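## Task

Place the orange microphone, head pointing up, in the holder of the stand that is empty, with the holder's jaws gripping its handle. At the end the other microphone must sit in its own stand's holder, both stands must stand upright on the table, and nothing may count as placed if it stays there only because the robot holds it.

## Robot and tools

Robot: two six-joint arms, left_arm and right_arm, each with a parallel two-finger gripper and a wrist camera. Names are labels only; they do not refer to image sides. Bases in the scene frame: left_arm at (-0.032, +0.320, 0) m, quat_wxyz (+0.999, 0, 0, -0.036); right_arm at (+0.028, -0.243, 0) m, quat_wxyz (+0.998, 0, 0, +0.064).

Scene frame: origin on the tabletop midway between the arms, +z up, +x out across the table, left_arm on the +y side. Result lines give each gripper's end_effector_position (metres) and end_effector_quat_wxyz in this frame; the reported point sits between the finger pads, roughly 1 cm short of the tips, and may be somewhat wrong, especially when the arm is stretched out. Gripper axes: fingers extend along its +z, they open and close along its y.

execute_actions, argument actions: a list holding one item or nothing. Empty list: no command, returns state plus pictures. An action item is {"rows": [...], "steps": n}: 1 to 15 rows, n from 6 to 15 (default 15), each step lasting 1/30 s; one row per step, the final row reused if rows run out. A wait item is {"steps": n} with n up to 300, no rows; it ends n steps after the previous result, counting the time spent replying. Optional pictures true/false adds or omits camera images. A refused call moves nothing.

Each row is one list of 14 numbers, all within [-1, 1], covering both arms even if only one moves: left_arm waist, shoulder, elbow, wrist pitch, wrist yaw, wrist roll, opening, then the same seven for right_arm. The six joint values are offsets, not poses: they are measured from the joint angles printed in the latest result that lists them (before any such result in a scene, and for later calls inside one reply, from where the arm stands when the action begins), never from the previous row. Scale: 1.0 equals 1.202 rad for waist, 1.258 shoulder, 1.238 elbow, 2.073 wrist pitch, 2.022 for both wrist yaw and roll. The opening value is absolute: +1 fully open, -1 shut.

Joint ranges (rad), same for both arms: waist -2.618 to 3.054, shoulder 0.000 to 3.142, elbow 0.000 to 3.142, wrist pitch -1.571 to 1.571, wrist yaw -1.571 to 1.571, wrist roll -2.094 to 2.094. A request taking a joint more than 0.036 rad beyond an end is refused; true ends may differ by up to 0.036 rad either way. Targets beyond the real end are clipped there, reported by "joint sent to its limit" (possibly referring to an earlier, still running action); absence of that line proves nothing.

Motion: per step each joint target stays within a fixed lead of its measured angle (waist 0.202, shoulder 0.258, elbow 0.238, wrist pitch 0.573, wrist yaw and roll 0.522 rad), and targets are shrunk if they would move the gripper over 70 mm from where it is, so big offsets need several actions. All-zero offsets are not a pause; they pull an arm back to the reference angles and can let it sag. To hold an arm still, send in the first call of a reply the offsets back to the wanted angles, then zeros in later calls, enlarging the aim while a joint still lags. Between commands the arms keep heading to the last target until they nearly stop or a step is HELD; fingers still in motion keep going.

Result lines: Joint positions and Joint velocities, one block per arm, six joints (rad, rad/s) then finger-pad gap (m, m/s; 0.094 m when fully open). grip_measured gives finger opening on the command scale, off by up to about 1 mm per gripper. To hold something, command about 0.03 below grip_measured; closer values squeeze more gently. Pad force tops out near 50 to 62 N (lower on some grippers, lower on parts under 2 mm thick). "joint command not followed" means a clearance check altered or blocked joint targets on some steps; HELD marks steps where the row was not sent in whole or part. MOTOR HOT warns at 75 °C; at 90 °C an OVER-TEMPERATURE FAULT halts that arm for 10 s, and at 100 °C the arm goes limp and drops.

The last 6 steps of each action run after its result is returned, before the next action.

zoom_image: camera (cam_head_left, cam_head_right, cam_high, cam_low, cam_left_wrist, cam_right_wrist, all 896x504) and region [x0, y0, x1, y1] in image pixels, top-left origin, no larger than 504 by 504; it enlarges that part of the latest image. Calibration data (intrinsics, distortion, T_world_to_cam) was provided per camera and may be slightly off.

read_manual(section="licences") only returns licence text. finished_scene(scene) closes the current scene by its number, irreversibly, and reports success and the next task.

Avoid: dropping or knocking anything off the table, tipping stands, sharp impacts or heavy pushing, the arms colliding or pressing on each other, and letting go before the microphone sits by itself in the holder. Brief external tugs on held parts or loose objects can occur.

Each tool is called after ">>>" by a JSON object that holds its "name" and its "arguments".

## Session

>>> {"name": "execute_actions", "arguments": {"actions": []}}

Scene clock: 0.00 s of 4800.00 s.
left_arm: end_effector_position=(+0.5347, +0.4175, +0.2645) grip_measured=+1.000 end_effector_quat_wxyz=(+0.384, -0.314, +0.584, -0.643) | right_arm: end_effector_position=(+0.4907, -0.5497, +0.1305) grip_measured=+1.000 end_effector_quat_wxyz=(+0.442, -0.281, +0.581, -0.623)
Joint positions: left_arm=[ 0.496  2.135  1.428  0.916  0.953 -1.697  0.094] | right_arm=[-0.753  2.307  0.961  1.516 -0.122 -1.384  0.094]
Joint velocities: left_arm=[-0.012 -0.012 -0.007 -0.037 -0.037  0.022  0.   ] | right_arm=[-0.007 -0.002  0.007  0.022  0.022 -0.022  0.   ]
camera_calibration (this result's frames):
cam_left_wrist: T_world_to_cam=[[-0.0643867, 0.0733612, 0.995225, -0.261266], [-0.95151, -0.305127, -0.0390666, 0.667576], [0.300804, -0.949482, 0.0894501, 0.32738], [0, 0, 0, 1]] pos_world=[0.519906, 0.533703, 0.256814]
cam_right_wrist: T_world_to_cam=[[-0.194644, 0.0962254, 0.976143, 0.0188729], [-0.746184, -0.660459, -0.0836837, 0.0473939], [0.63665, -0.744671, 0.200356, -0.64559], [0, 0, 0, 1]] pos_world=[0.450053, -0.451266, 0.114891]

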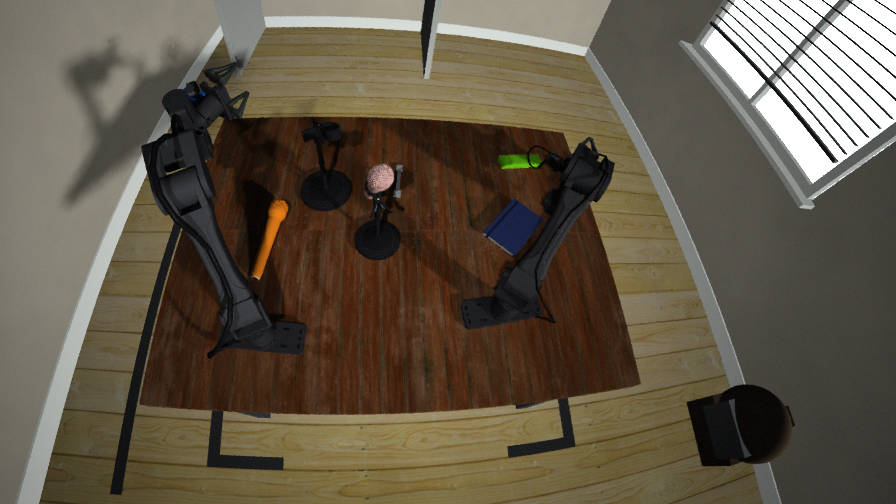

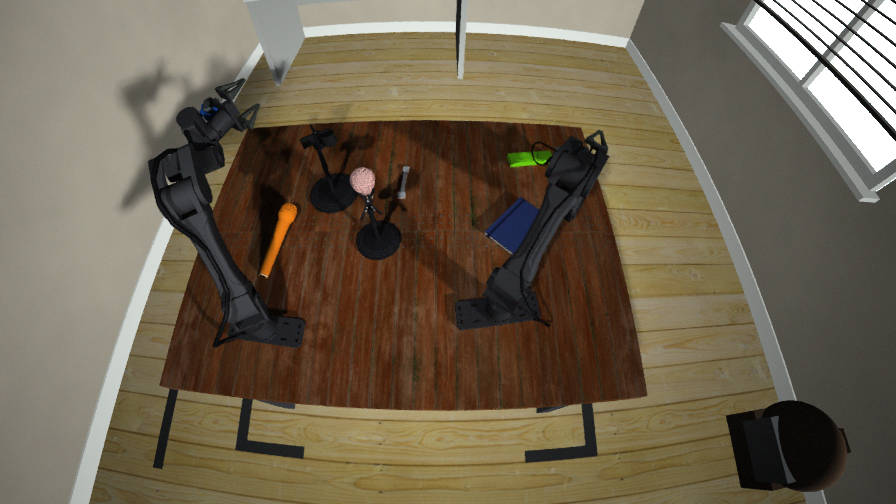

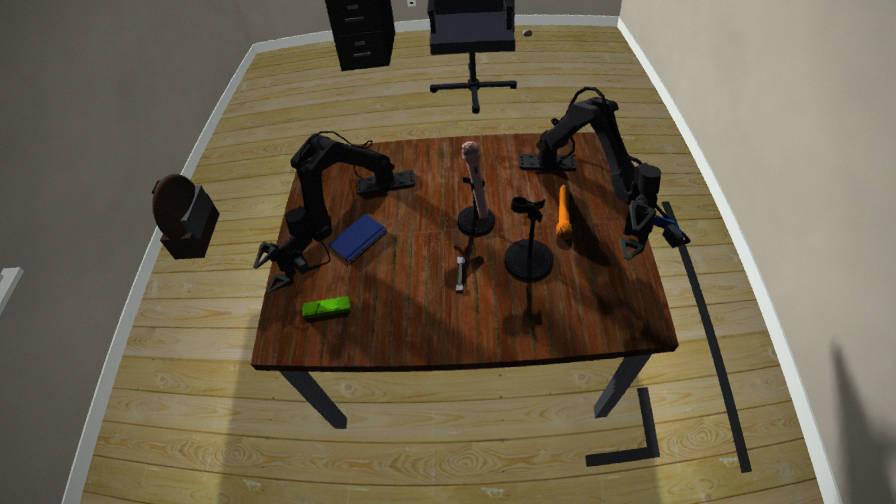

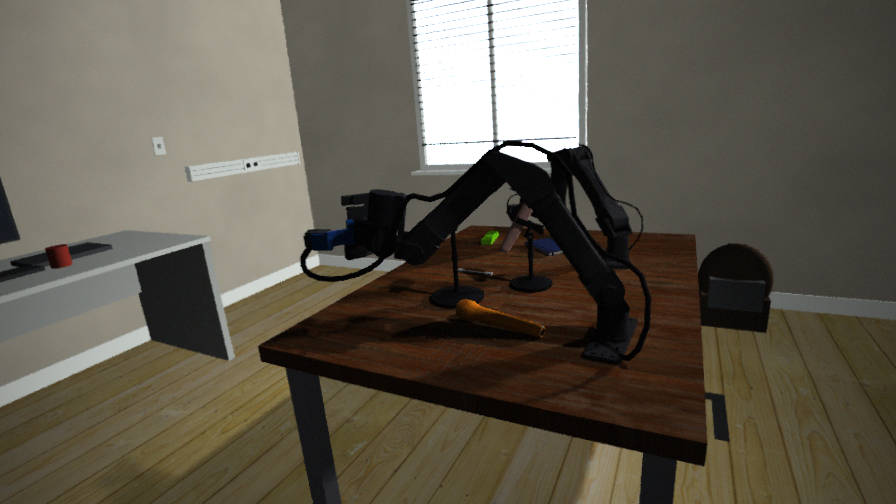

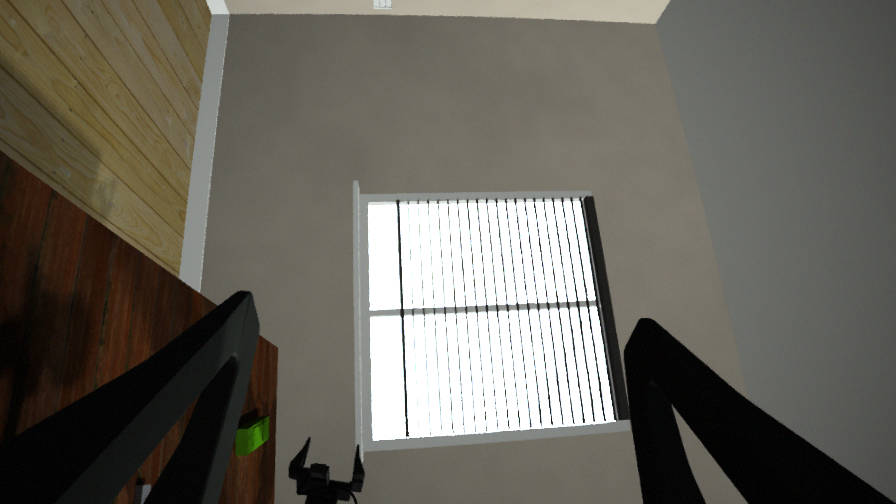

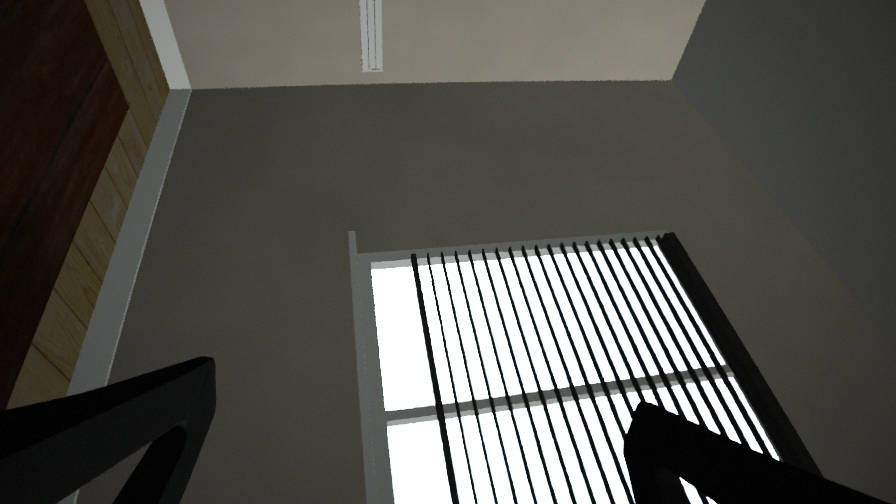

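>>> {"name": "zoom_image", "arguments": {"camera": "cam_head_left", "region": [270, 100, 380, 220]}}

>>> {"name": "zoom_image", "arguments": {"camera": "cam_high", "region": [480, 180, 580, 290]}}

>>> {"name": "zoom_image", "arguments": {"camera": "cam_head_right", "region": [270, 100, 380, 220]}}

Region (270, 100, 380, 220) of cam_head_left's 896x504 image, scaled by 4.200, with more detail than that image has; it fills the left 462 columns of this view, and the rest is white.

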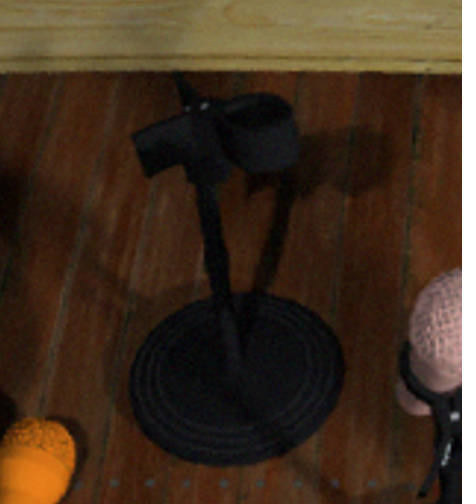

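Region (480, 180, 580, 290) of cam_high's 896x504 image, scaled by 4.582, with more detail than that image has; it fills the left 458 columns of this view, and the rest is white.

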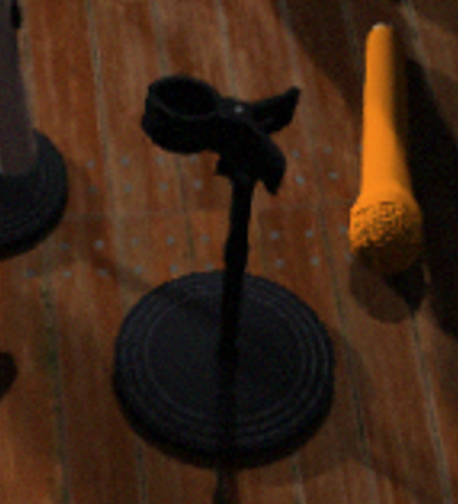

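Region (270, 100, 380, 220) of cam_head_right's 896x504 image, scaled by 4.200, with more detail than that image has; it fills the left 462 columns of this view, and the rest is white.

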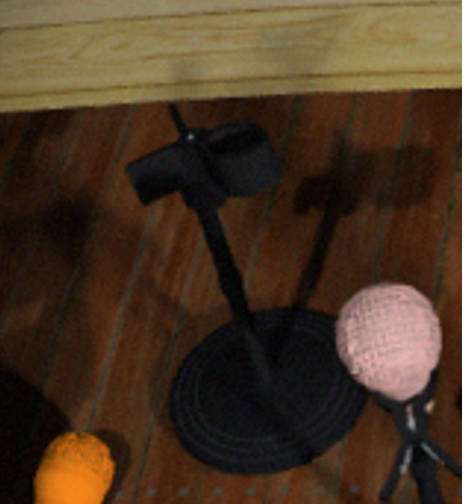

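>>> {"name": "execute_actions", "arguments": {"actions": [{"rows":[[-0.361,-0.52,-0.275,-0.928,-0.471,0.904,1,1,-0.8,0.03,-1,0.06,1,1]]}]}}

>>> {"name": "execute_actions", "arguments": {"actions": [{"steps":60}], "pictures": true}}

Scene clock: 1.53 s of 4800.00 s.
left_arm: end_effector_position=(+0.4577, +0.2796, +0.1902) grip_measured=+1.000 end_effector_quat_wxyz=(+0.399, -0.341, +0.785, -0.329) | right_arm: end_effector_position=(+0.5552, -0.3679, +0.2094) grip_measured=+1.000 end_effector_quat_wxyz=(+0.605, -0.192, +0.705, -0.316)
Joint positions: left_arm=[ 0.078  1.629  1.085  0.044  0.253 -0.965  0.094] | right_arm=[-0.371  1.834  0.97   0.796 -0.029 -0.75   0.094]
Joint velocities: left_arm=[-1.355 -1.741  0.002 -3.055 -1.282  2.703  0.   ] | right_arm=[ 1.507 -1.726  0.066 -2.205 -0.007  1.971  0.   ]
Steps of this call (steps 1 to 37: nothing new was sent; steps 38 to 46: the first 9 steps of this action). Readings (joint positions):
38: left_arm=[0.481 2.103 1.392 0.853 0.873 -1.628] | right_arm=[-0.739 2.282 0.961 1.452 -0.100 -1.321]
39: left_arm=[0.459 2.046 1.321 0.760 0.782 -1.551] | right_arm=[-0.714 2.241 0.961 1.345 -0.077 -1.246]
41: left_arm=[0.378 1.930 1.196 0.583 0.618 -1.402] | right_arm=[-0.631 2.135 0.961 1.171 -0.050 -1.102]
45: left_arm=[0.131 1.689 1.088 0.152 0.299 -1.058] | right_arm=[-0.425 1.895 0.967 0.868 -0.031 -0.820]
46: the state above

Scene clock: 3.53 s of 4800.00 s.
left_arm: end_effector_position=(+0.3652, +0.2950, +0.2093) grip_measured=+1.000 end_effector_quat_wxyz=(+0.371, +0.005, +0.926, -0.066) | right_arm: end_effector_position=(+0.3361, -0.0408, +0.1696) grip_measured=+1.000 end_effector_quat_wxyz=(+0.290, +0.026, +0.934, +0.207)
Joint positions: left_arm=[ 0.059  1.395  1.19  -0.6    0.118 -0.05   0.094] | right_arm=[ 0.446  1.308  0.994 -0.528 -0.012  0.635  0.094]
Joint velocities: left_arm=[ 0.007 -0.002  0.012 -0.022  0.007 -0.037  0.   ] | right_arm=[-0.007  0.012 -0.007 -0.022 -0.066 -0.051  0.   ]
Kept back: nothing.
Steps of this call (steps 1 to 6: the last 6 steps of your previous action; steps 7 to 60: the robot went on to your last target). Readings (joint positions):
1: left_arm=[0.042 1.574 1.085 -0.054 0.219 -0.873] | right_arm=[-0.316 1.773 0.972 0.725 -0.027 -0.680]
2: left_arm=[0.024 1.528 1.085 -0.137 0.194 -0.789] | right_arm=[-0.261 1.712 0.974 0.655 -0.025 -0.610]
4: left_arm=[0.025 1.475 1.088 -0.279 0.153 -0.646] | right_arm=[-0.150 1.590 0.976 0.516 -0.022 -0.471]
8: left_arm=[0.049 1.445 1.131 -0.406 0.116 -0.440] | right_arm=[0.076 1.374 0.982 0.247 -0.018 -0.183]
60: the state above
All arms were judged still, so your last target was given up. Only a new action makes them travel on or press farther. Fingers that are still opening or closing keep moving.
camera_calibration (this result's frames):
cam_left_wrist: T_world_to_cam=[[0.0153559, -0.988462, 0.150687, 0.252615], [-0.999228, -0.02062, -0.0334337, 0.39906], [0.0361551, -0.150058, -0.988016, 0.353371], [0, 0, 0, 1]] pos_world=[0.382096, 0.310955, 0.324413]
cam_right_wrist: T_world_to_cam=[[0.171715, -0.94566, -0.27612, -0.0515767], [-0.953411, -0.0889532, -0.288263, 0.399076], [0.248037, 0.312755, -0.916876, 0.187149], [0, 0, 0, 1]] pos_world=[0.34292, -0.0718067, 0.27239]

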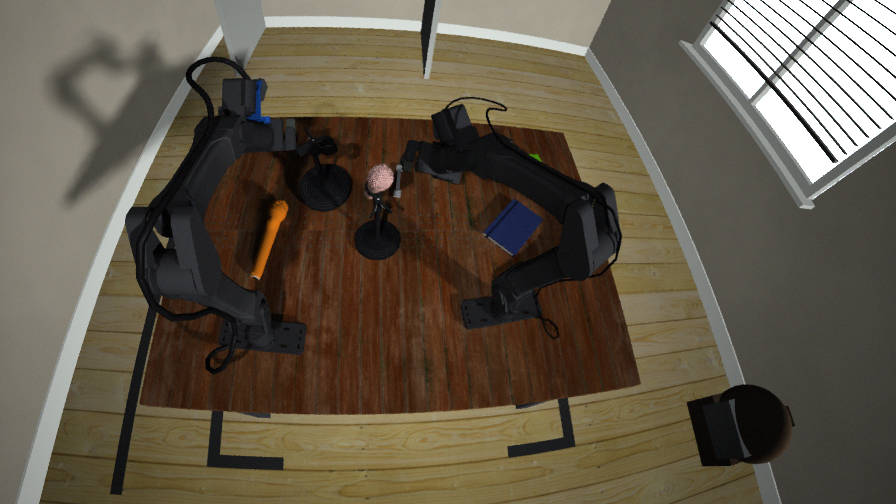

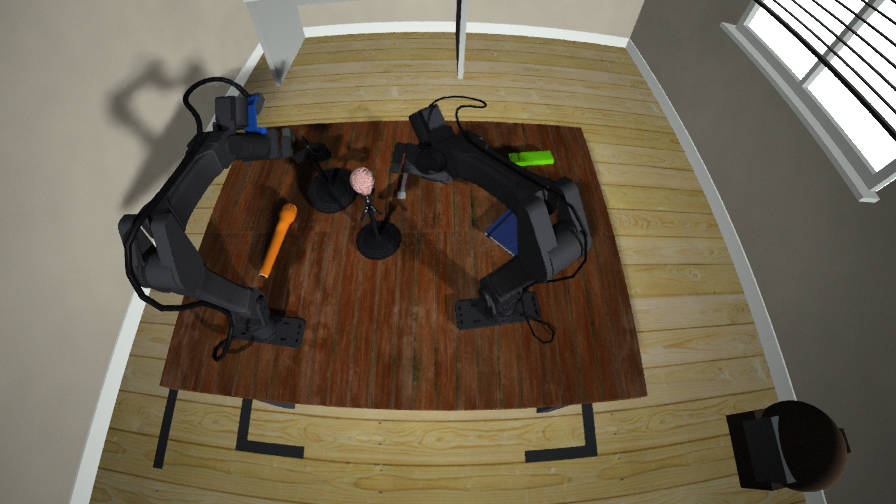

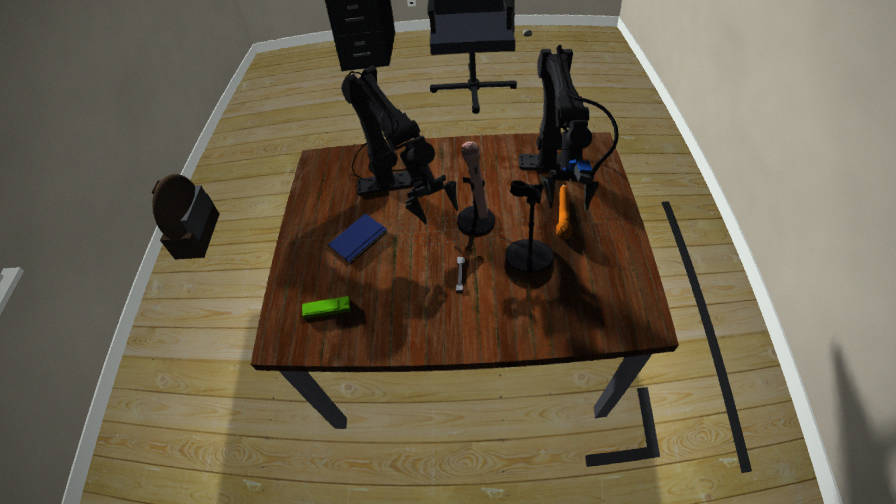

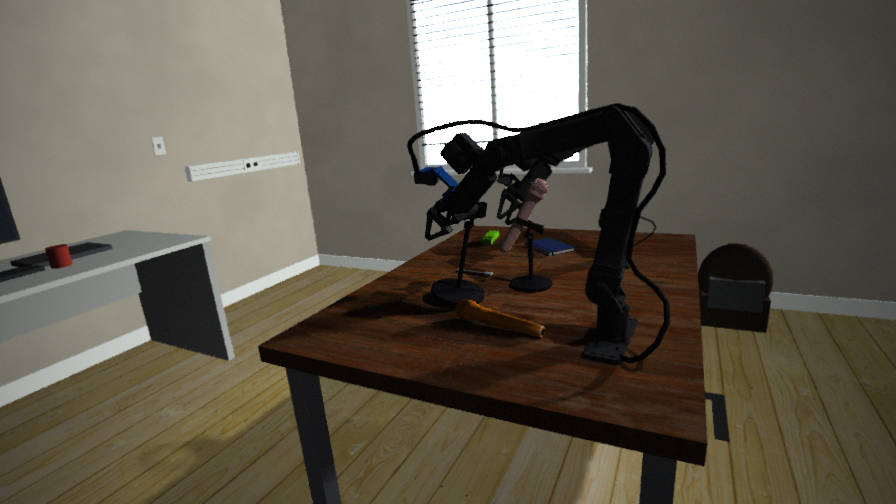

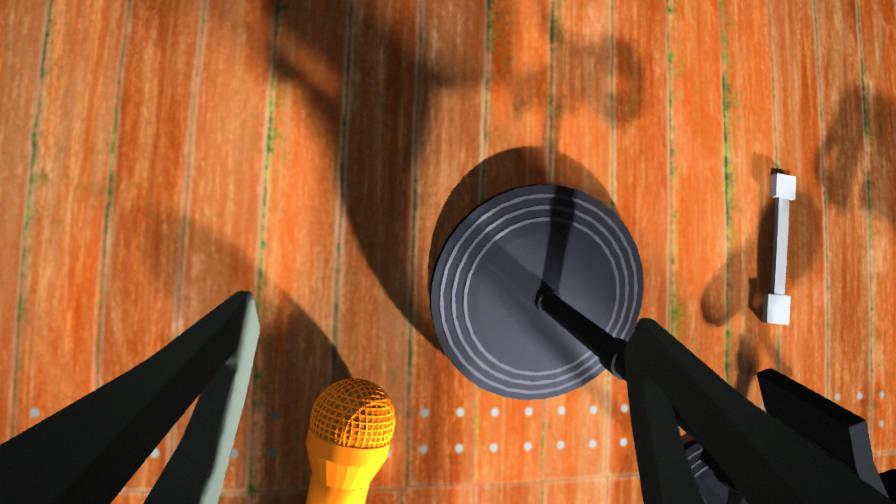

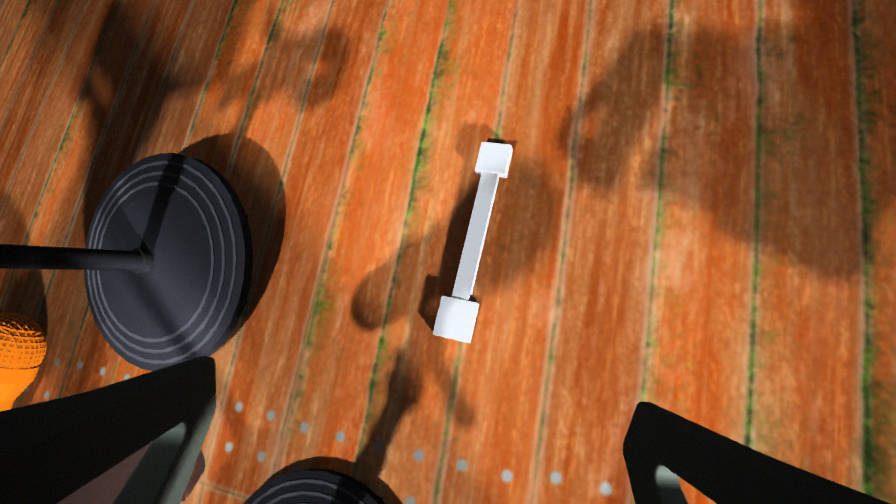

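>>> {"name": "execute_actions", "arguments": {"actions": [{"rows":[[0.12,0,0.03,0.02,0,0,1,0,0,0,0.02,0,0,1]],"steps":15}], "pictures": true}}

Scene clock: 4.47 s of 4800.00 s.
left_arm: end_effector_position=(+0.3679, +0.3574, +0.2064) grip_measured=+1.000 end_effector_quat_wxyz=(+0.368, -0.057, +0.928, -0.024) | right_arm: end_effector_position=(+0.3409, -0.0376, +0.1749) grip_measured=+1.000 end_effector_quat_wxyz=(+0.302, +0.026, +0.928, +0.215)
Joint positions: left_arm=[ 0.204  1.418  1.209 -0.61   0.094 -0.027  0.094] | right_arm=[ 0.446  1.308  0.994 -0.496 -0.012  0.635  0.094]
Joint velocities: left_arm=[-0.012 -0.178  0.09   0.388  0.066 -0.037  0.   ] | right_arm=[-0.017 -0.007 -0.012  0.051 -0.037  0.022  0.   ]
Steps of this call (steps 1 to 19: nothing new was sent; steps 20 to 28: the first 9 steps of this action). Readings (joint positions):
20: left_arm=[0.070 1.458 1.123 -0.823 0.068 0.038] | right_arm=[0.446 1.308 0.994 -0.525 -0.012 0.635]
21: left_arm=[0.092 1.458 1.131 -0.798 0.078 0.028] | right_arm=[0.446 1.308 0.994 -0.519 -0.012 0.635]
23: left_arm=[0.146 1.454 1.160 -0.738 0.087 0.008] | right_arm=[0.446 1.308 0.994 -0.508 -0.012 0.635]
27: left_arm=[0.204 1.425 1.205 -0.627 0.092 -0.023] | right_arm=[0.446 1.308 0.994 -0.497 -0.012 0.635]
28: the state above
camera_calibration (this result's frames):
cam_left_wrist: T_world_to_cam=[[0.160196, -0.98006, 0.117555, 0.265174], [-0.986222, -0.163896, -0.0224564, 0.447154], [0.0412754, -0.112338, -0.992812, 0.345358], [0, 0, 0, 1]] pos_world=[0.384258, 0.37197, 0.321745]
cam_right_wrist: T_world_to_cam=[[0.179211, -0.940814, -0.287667, -0.0483211], [-0.945389, -0.0837686, -0.314995, 0.407665], [0.272255, 0.328408, -0.904448, 0.180006], [0, 0, 0, 1]] pos_world=[0.345055, -0.070427, 0.277319]

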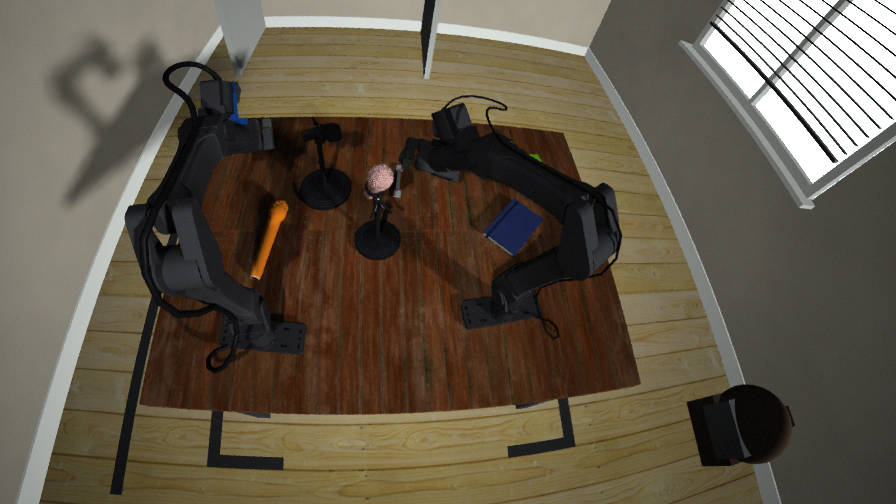

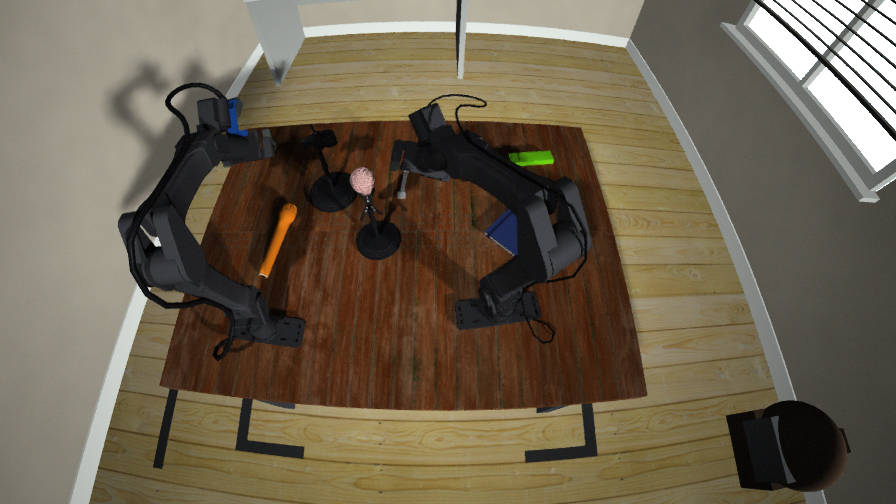

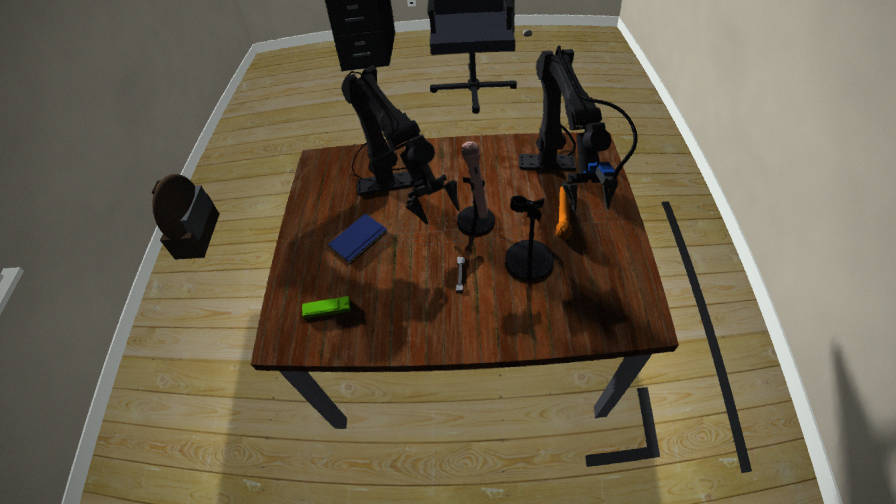

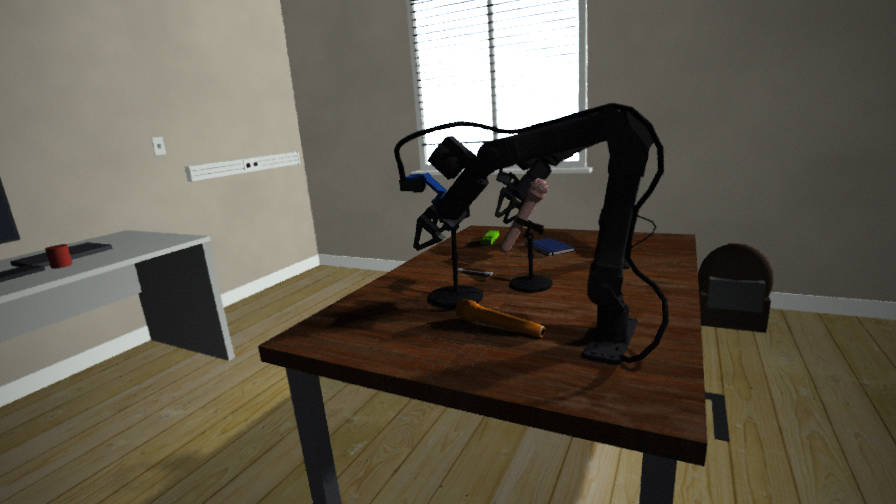

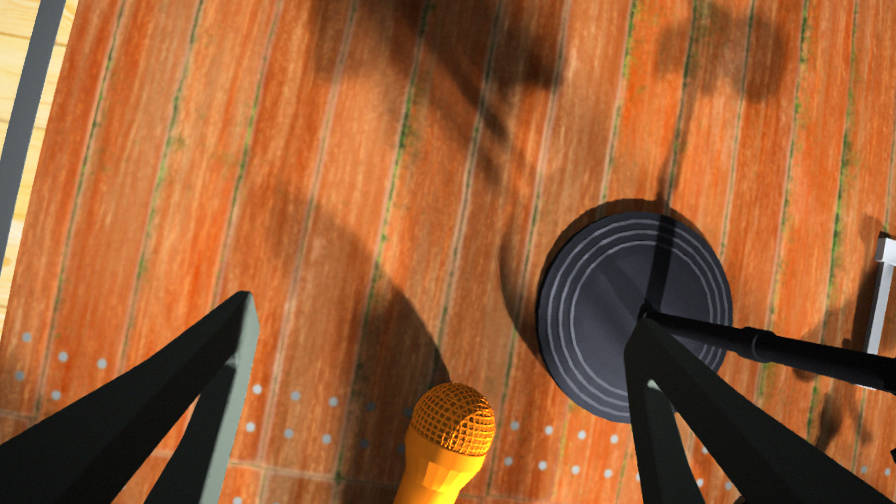

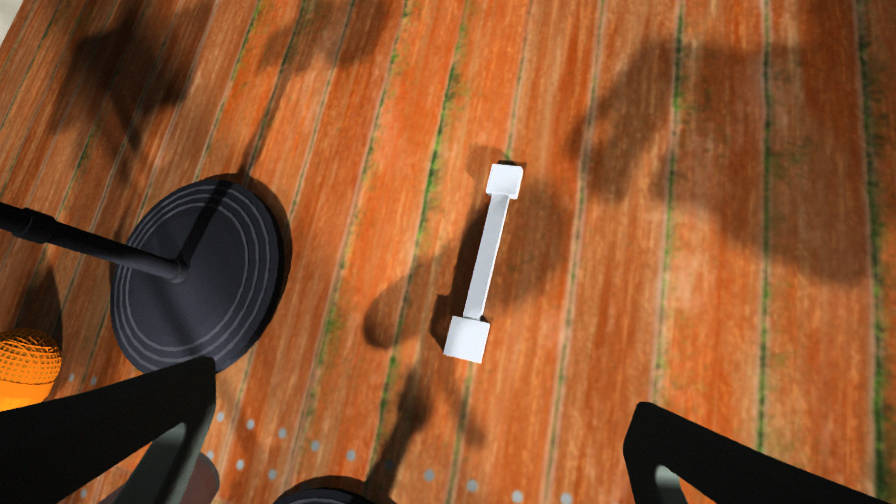

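>>> {"name": "execute_actions", "arguments": {"actions": [{"rows":[[0,0.05,-0.098,-0.185,-0.046,0.078,1,0,0,0,0.01,0,0,1]],"steps":15}]}}

>>> {"name": "execute_actions", "arguments": {"actions": [{"rows":[[-0.118,0,0,0,0,0,1,0,0,0,0,0,0,1]],"steps":15}], "pictures": true}}

Scene clock: 4.97 s of 4800.00 s.
left_arm: end_effector_position=(+0.2754, +0.3569, +0.0982) grip_measured=+1.000 end_effector_quat_wxyz=(+0.126, -0.020, +0.992, +0.000) | right_arm: end_effector_position=(+0.3431, -0.0363, +0.1773) grip_measured=+1.000 end_effector_quat_wxyz=(+0.308, +0.026, +0.926, +0.219)
Joint positions: left_arm=[ 0.204  1.491  1.08  -0.907  0.028  0.089  0.094] | right_arm=[ 0.446  1.308  0.994 -0.482 -0.012  0.635  0.094]
Joint velocities: left_arm=[ 0.002  0.232 -0.208 -0.755 -0.154  0.139  0.   ] | right_arm=[ 0.007 -0.012 -0.002 -0.007  0.022 -0.051  0.   ]
Steps of this call (steps 1 to 6: the last 6 steps of your previous action; steps 7 to 15: the first 9 steps of this action). Readings (joint positions):
7: left_arm=[0.204 1.412 1.207 -0.594 0.099 -0.025] | right_arm=[0.446 1.308 0.994 -0.491 -0.012 0.635]
8: left_arm=[0.204 1.412 1.195 -0.625 0.089 -0.008] | right_arm=[0.446 1.308 0.994 -0.489 -0.012 0.635]
10: left_arm=[0.204 1.424 1.158 -0.704 0.070 0.023] | right_arm=[0.446 1.308 0.994 -0.486 -0.012 0.635]
14: left_arm=[0.204 1.480 1.088 -0.877 0.033 0.081] | right_arm=[0.446 1.308 0.994 -0.482 -0.012 0.635]
15: the state above

Scene clock: 5.47 s of 4800.00 s.
left_arm: end_effector_position=(+0.2592, +0.3143, +0.0912) grip_measured=+1.000 end_effector_quat_wxyz=(+0.086, +0.064, +0.994, -0.003) | right_arm: end_effector_position=(+0.3432, -0.0362, +0.1775) grip_measured=+1.000 end_effector_quat_wxyz=(+0.308, +0.026, +0.925, +0.219)
Joint positions: left_arm=[ 0.058  1.498  1.074 -0.976  0.015  0.114  0.094] | right_arm=[ 0.446  1.308  0.994 -0.481 -0.012  0.635  0.094]
Joint velocities: left_arm=[-0.022  0.002 -0.002  0.007  0.095  0.051  0.   ] | right_arm=[-0.017 -0.002 -0.007 -0.066 -0.037 -0.051  0.   ]
Steps of this call (steps 1 to 6: the last 6 steps of your previous action; steps 7 to 15: the first 9 steps of this action, its rows measured from where the robot was after step 6). Readings (joint positions):
6: left_arm=[0.204 1.498 1.074 -0.975 0.013 0.114] | right_arm=[0.446 1.308 0.994 -0.481 -0.012 0.635]
7: left_arm=[0.189 1.498 1.074 -0.976 0.003 0.114] | right_arm=[0.446 1.308 0.994 -0.481 -0.012 0.635]
8: left_arm=[0.156 1.498 1.074 -0.976 0.000 0.114] | right_arm=[0.446 1.308 0.994 -0.481 -0.012 0.635]
10: left_arm=[0.087 1.498 1.074 -0.976 0.007 0.114] | right_arm=[0.446 1.308 0.994 -0.481 -0.012 0.635]
14: left_arm=[0.058 1.498 1.074 -0.976 0.015 0.114] | right_arm=[0.446 1.308 0.994 -0.481 -0.012 0.635]
15: the state above
camera_calibration (this result's frames):
cam_left_wrist: T_world_to_cam=[[-0.0500574, -0.998555, -0.0195449, 0.326757], [-0.852593, 0.0325317, 0.521562, 0.184339], [-0.520173, 0.0427719, -0.852989, 0.31463], [0, 0, 0, 1]] pos_world=[0.337184, 0.30683, 0.178618]
cam_right_wrist: T_world_to_cam=[[0.182933, -0.938409, -0.293129, -0.0468006], [-0.941271, -0.0811066, -0.327767, 0.411737], [0.283805, 0.335873, -0.898134, 0.176462], [0, 0, 0, 1]] pos_world=[0.346036, -0.0697924, 0.279722]

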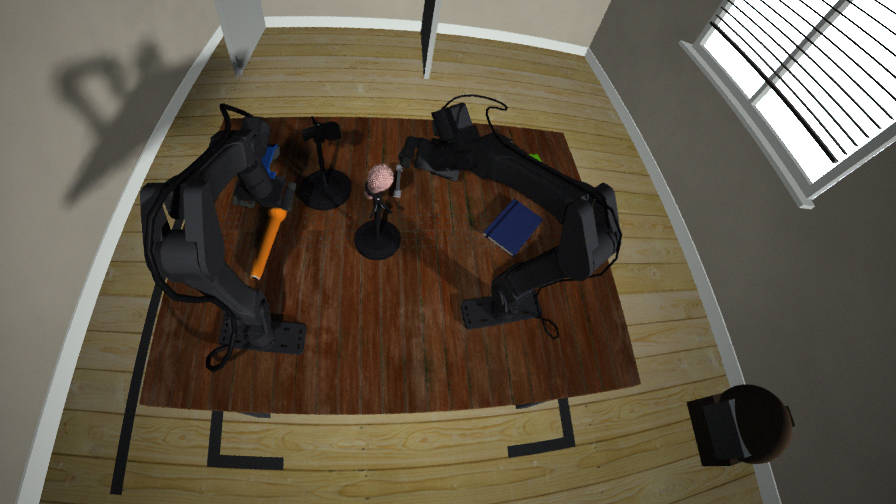

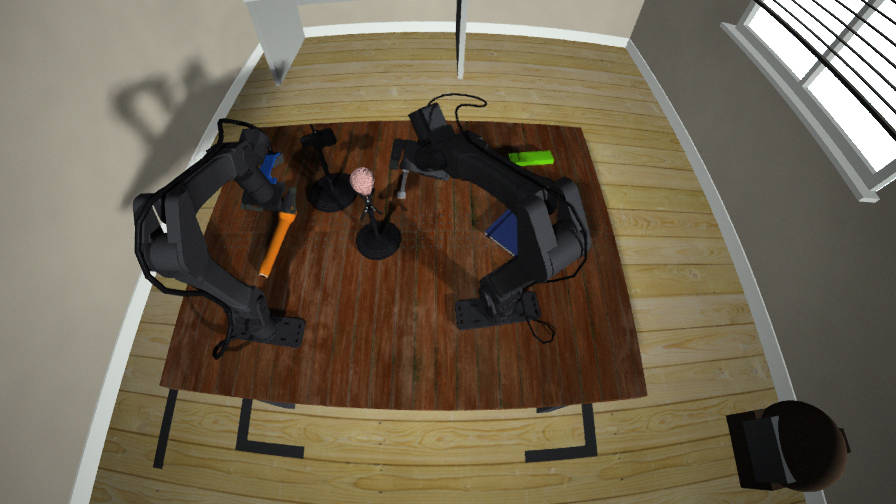

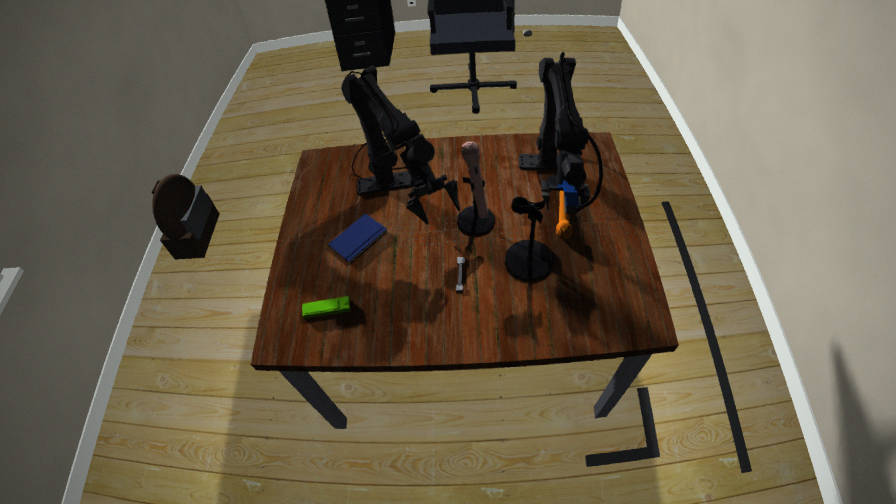

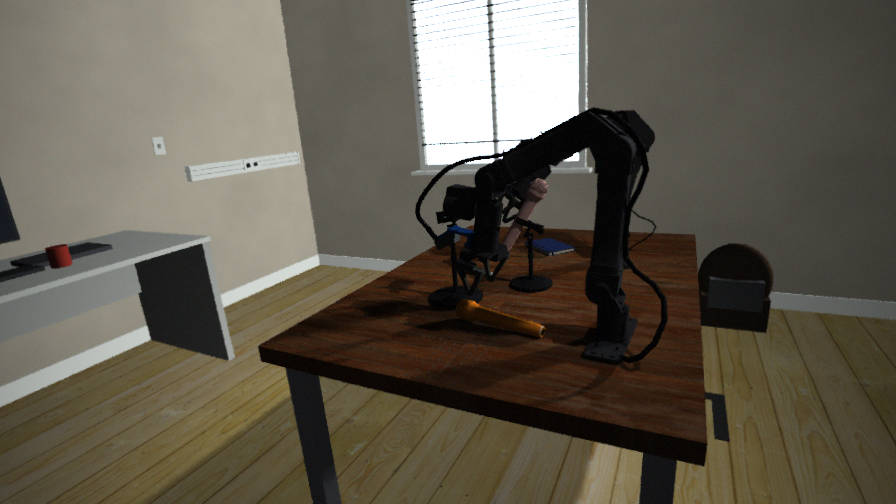

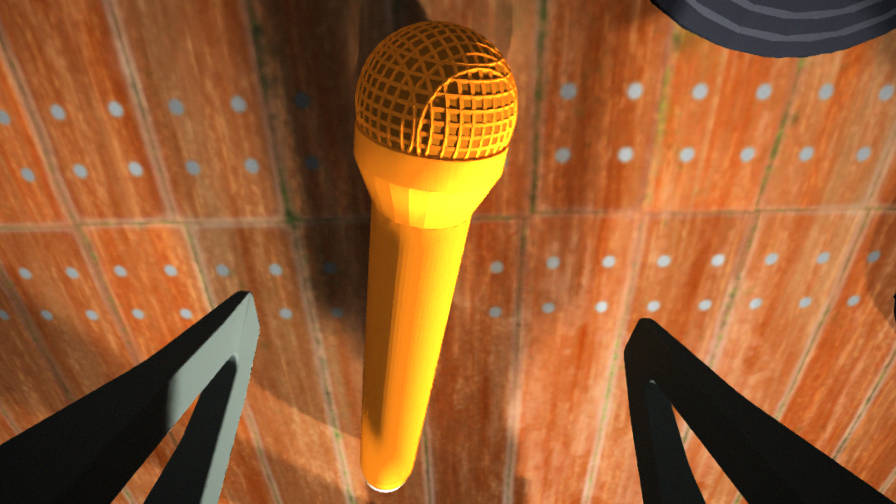

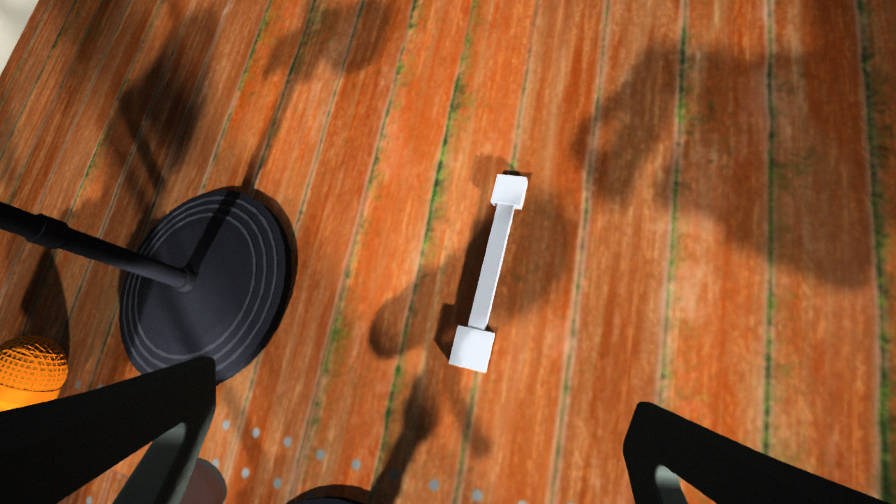

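>>> {"name": "execute_actions", "arguments": {"actions": [{"rows":[[0.025,0.055,-0.172,0.155,0,0.04,1,0,0,0,0,0,0,1]],"steps":15}]}}

>>> {"name": "execute_actions", "arguments": {"actions": [{"rows":[[0,0,0,0,0,0,1,0,0,0,0,0,0,1]],"steps":8}]}}

Scene clock: 5.97 s of 4800.00 s.
left_arm: end_effector_position=(+0.2380, +0.3200, +0.0133) grip_measured=+1.000 end_effector_quat_wxyz=(+0.050, +0.085, +0.995, -0.003) | right_arm: end_effector_position=(+0.3432, -0.0362, +0.1775) grip_measured=+1.000 end_effector_quat_wxyz=(+0.308, +0.026, +0.925, +0.219)
Joint positions: left_arm=[ 0.078  1.589  0.844 -0.727  0.015  0.177  0.094] | right_arm=[ 0.446  1.308  0.994 -0.481 -0.012  0.635  0.094]
Joint velocities: left_arm=[-0.002  0.012 -0.007  0.418 -0.022  0.022  0.   ] | right_arm=[ 0.007 -0.007  0.007 -0.051  0.007 -0.022  0.   ]
Steps of this call (steps 1 to 6: the last 6 steps of your previous action; steps 7 to 15: the first 9 steps of this action). Readings (joint positions):
7: left_arm=[0.060 1.497 1.039 -0.919 0.015 0.126] | right_arm=[0.446 1.308 0.994 -0.481 -0.012 0.635]
8: left_arm=[0.064 1.499 0.988 -0.847 0.015 0.138] | right_arm=[0.446 1.308 0.994 -0.481 -0.012 0.635]
10: left_arm=[0.074 1.539 0.901 -0.778 0.015 0.156] | right_arm=[0.446 1.308 0.994 -0.481 -0.012 0.635]
14: left_arm=[0.078 1.589 0.844 -0.738 0.015 0.174] | right_arm=[0.446 1.308 0.994 -0.481 -0.012 0.635]
15: the state above

Scene clock: 6.23 s of 4800.00 s.
left_arm: end_effector_position=(+0.2499, +0.3201, +0.0147) grip_measured=+1.000 end_effector_quat_wxyz=(+0.073, +0.089, +0.993, -0.001) | right_arm: end_effector_position=(+0.3432, -0.0362, +0.1775) grip_measured=+1.000 end_effector_quat_wxyz=(+0.308, +0.026, +0.925, +0.219)
Joint positions: left_arm=[ 0.078  1.589  0.844 -0.679  0.015  0.184  0.094] | right_arm=[ 0.446  1.308  0.994 -0.481 -0.012  0.635  0.094]
Joint velocities: left_arm=[-0.007 -0.007 -0.032 -0.007  0.022 -0.037  0.   ] | right_arm=[ 0.002  0.012 -0.012  0.066  0.051  0.066  0.   ]
Steps of this call (steps 1 to 6: the last 6 steps of your previous action; steps 7 to 8: the first 2 steps of this action, its rows measured from where the robot was after step 6). Readings (joint positions):
6: left_arm=[0.078 1.589 0.844 -0.680 0.015 0.184] | right_arm=[0.446 1.308 0.994 -0.481 -0.012 0.635]
7: left_arm=[0.078 1.589 0.844 -0.679 0.015 0.184] | right_arm=[0.446 1.308 0.994 -0.481 -0.012 0.635]
8: the state above

>>> {"name": "execute_actions", "arguments": {"actions": [{"rows":[[0,-0.01,0.01,0,0,0,-0.5,0,0,0,0,0,0,1]],"steps":15}]}}

>>> {"name": "execute_actions", "arguments": {"actions": [{"steps":10}]}}

Scene clock: 6.73 s of 4800.00 s.
left_arm: end_effector_position=(+0.2497, +0.3204, +0.0147) grip_measured=-0.282 end_effector_quat_wxyz=(+0.073, +0.089, +0.993, +0.000) | right_arm: end_effector_position=(+0.3432, -0.0362, +0.1775) grip_measured=+1.000 end_effector_quat_wxyz=(+0.308, +0.026, +0.925, +0.219)
Joint positions: left_arm=[ 0.078  1.589  0.844 -0.68   0.013  0.184  0.034] | right_arm=[ 0.446  1.308  0.994 -0.481 -0.012  0.635  0.094]
Joint velocities: left_arm=[ 0.002  0.002  0.012  0.066 -0.066 -0.007  0.001] | right_arm=[ 0.002  0.017  0.002 -0.095 -0.007  0.037  0.   ]
Steps of this call (steps 1 to 6: the last 6 steps of your previous action; steps 7 to 15: the first 9 steps of this action). Readings (joint positions):
7: left_arm=[0.078 1.589 0.844 -0.679 0.015 0.184] | right_arm=[0.446 1.308 0.994 -0.481 -0.012 0.635]
8: left_arm=[0.078 1.589 0.844 -0.679 0.015 0.184] | right_arm=[0.446 1.308 0.994 -0.481 -0.012 0.635]
10: left_arm=[0.078 1.589 0.844 -0.679 0.015 0.184] | right_arm=[0.446 1.308 0.994 -0.481 -0.012 0.635]
14: left_arm=[0.078 1.589 0.844 -0.680 0.013 0.184] | right_arm=[0.446 1.308 0.994 -0.481 -0.012 0.635]
15: the state above

Scene clock: 7.07 s of 4800.00 s.
left_arm: end_effector_position=(+0.2497, +0.3204, +0.0147) grip_measured=-0.282 end_effector_quat_wxyz=(+0.073, +0.089, +0.993, +0.000) | right_arm: end_effector_position=(+0.3432, -0.0362, +0.1775) grip_measured=+1.000 end_effector_quat_wxyz=(+0.308, +0.026, +0.925, +0.219)
Joint positions: left_arm=[ 0.078  1.589  0.844 -0.68   0.013  0.184  0.034] | right_arm=[ 0.446  1.308  0.994 -0.481 -0.012  0.635  0.094]
Joint velocities: left_arm=[-0.002 -0.022 -0.002 -0.022  0.037 -0.125  0.   ] | right_arm=[ 0.002 -0.012 -0.002 -0.007 -0.051 -0.095  0.   ]
Kept back: nothing.
Steps of this call (steps 1 to 6: the last 6 steps of your previous action; steps 7 to 10: the robot went on to your last target). Readings (joint positions):
1: left_arm=[0.078 1.589 0.844 -0.680 0.013 0.184] | right_arm=[0.446 1.308 0.994 -0.481 -0.012 0.635]
2: left_arm=[0.078 1.589 0.844 -0.680 0.013 0.184] | right_arm=[0.446 1.308 0.994 -0.481 -0.012 0.635]
4: left_arm=[0.078 1.589 0.844 -0.680 0.013 0.184] | right_arm=[0.446 1.308 0.994 -0.481 -0.012 0.635]
8: left_arm=[0.078 1.589 0.844 -0.680 0.013 0.184] | right_arm=[0.446 1.308 0.994 -0.481 -0.012 0.635]
10: the state above

>>> {"name": "execute_actions", "arguments": {"actions": [{"rows":[[0,-0.1,0.21,-0.14,0,0,-0.5,0,0,0,0,0,0,1]],"steps":15}]}}

>>> {"name": "execute_actions", "arguments": {"actions": [{"rows":[[0,0,0,0,0,-0.685,-0.5,0,0,0,0,0,0,1]],"steps":15}]}}

>>> {"name": "execute_actions", "arguments": {"actions": [{"steps":15}]}}

Scene clock: 7.80 s of 4800.00 s.
left_arm: end_effector_position=(+0.2861, +0.3207, +0.1122) grip_measured=-0.282 end_effector_quat_wxyz=(+0.153, +0.089, +0.984, +0.008) | right_arm: end_effector_position=(+0.3432, -0.0362, +0.1775) grip_measured=+1.000 end_effector_quat_wxyz=(+0.308, +0.026, +0.925, +0.219)
Joint positions: left_arm=[ 0.078  1.467  1.099 -0.896  0.013  0.184  0.034] | right_arm=[ 0.446  1.308  0.994 -0.481 -0.012  0.635  0.094]
Joint velocities: left_arm=[-0.017 -0.115  0.017 -0.271  0.022  0.022  0.001] | right_arm=[ 0.002  0.012 -0.002  0.022  0.007 -0.081  0.   ]
Steps of this call (steps 1 to 13: the robot went on to your last target; steps 14 to 22: the first 9 steps of this action). Readings (joint positions):
14: left_arm=[0.078 1.587 0.870 -0.722 0.013 0.184] | right_arm=[0.446 1.308 0.994 -0.481 -0.012 0.635]
15: left_arm=[0.078 1.583 0.911 -0.785 0.013 0.184] | right_arm=[0.446 1.308 0.994 -0.481 -0.012 0.635]
17: left_arm=[0.078 1.551 1.002 -0.857 0.013 0.184] | right_arm=[0.446 1.308 0.994 -0.481 -0.012 0.635]
21: left_arm=[0.078 1.475 1.096 -0.889 0.013 0.184] | right_arm=[0.446 1.308 0.994 -0.481 -0.012 0.635]
22: the state above

Scene clock: 8.30 s of 4800.00 s.
left_arm: end_effector_position=(+0.2706, +0.3205, +0.1073) grip_measured=-0.281 end_effector_quat_wxyz=(+0.111, -0.341, +0.932, -0.047) | right_arm: end_effector_position=(+0.3432, -0.0362, +0.1775) grip_measured=+1.000 end_effector_quat_wxyz=(+0.308, +0.026, +0.925, +0.219)
Joint positions: left_arm=[ 0.078  1.468  1.098 -0.959  0.014 -0.697  0.034] | right_arm=[ 0.446  1.308  0.994 -0.481 -0.012  0.635  0.094]
Joint velocities: left_arm=[ 0.002 -0.012 -0.002  0.022 -0.022 -2.762  0.   ] | right_arm=[-0.012 -0.012  0.007  0.051  0.022 -0.007  0.   ]
Steps of this call (steps 1 to 6: the last 6 steps of your previous action; steps 7 to 15: the first 9 steps of this action, its rows measured from where the robot was after step 6). Readings (joint positions):
6: left_arm=[0.078 1.468 1.098 -0.955 0.013 0.184] | right_arm=[0.446 1.308 0.994 -0.481 -0.012 0.635]
7: left_arm=[0.078 1.468 1.098 -0.958 0.013 0.102] | right_arm=[0.446 1.308 0.994 -0.481 -0.012 0.635]
8: left_arm=[0.078 1.468 1.098 -0.959 0.014 0.002] | right_arm=[0.446 1.308 0.994 -0.481 -0.012 0.635]
10: left_arm=[0.078 1.468 1.098 -0.959 0.014 -0.197] | right_arm=[0.446 1.308 0.994 -0.481 -0.012 0.635]
14: left_arm=[0.078 1.468 1.098 -0.959 0.014 -0.597] | right_arm=[0.446 1.308 0.994 -0.481 -0.012 0.635]
15: the state above

Scene clock: 8.80 s of 4800.00 s.
left_arm: end_effector_position=(+0.2706, +0.3205, +0.1073) grip_measured=-0.281 end_effector_quat_wxyz=(+0.097, -0.553, +0.824, -0.072) | right_arm: end_effector_position=(+0.3432, -0.0362, +0.1775) grip_measured=+1.000 end_effector_quat_wxyz=(+0.308, +0.026, +0.925, +0.219)
Joint positions: left_arm=[ 0.078  1.468  1.098 -0.959  0.014 -1.177  0.034] | right_arm=[ 0.446  1.308  0.994 -0.481 -0.012  0.635  0.094]
Joint velocities: left_arm=[-0.027  0.017 -0.002 -0.007 -0.007 -0.066  0.   ] | right_arm=[-0.002  0.012  0.007 -0.022 -0.051 -0.007  0.   ]
Kept back: nothing.
Steps of this call (steps 1 to 6: the last 6 steps of your previous action; steps 7 to 15: the robot went on to your last target). Readings (joint positions):
1: left_arm=[0.078 1.468 1.098 -0.959 0.014 -0.794] | right_arm=[0.446 1.308 0.994 -0.481 -0.012 0.635]
2: left_arm=[0.078 1.468 1.098 -0.959 0.014 -0.875] | right_arm=[0.446 1.308 0.994 -0.481 -0.012 0.635]
4: left_arm=[0.078 1.468 1.098 -0.959 0.014 -0.991] | right_arm=[0.446 1.308 0.994 -0.481 -0.012 0.635]
8: left_arm=[0.078 1.468 1.098 -0.959 0.014 -1.112] | right_arm=[0.446 1.308 0.994 -0.481 -0.012 0.635]
15: the state above


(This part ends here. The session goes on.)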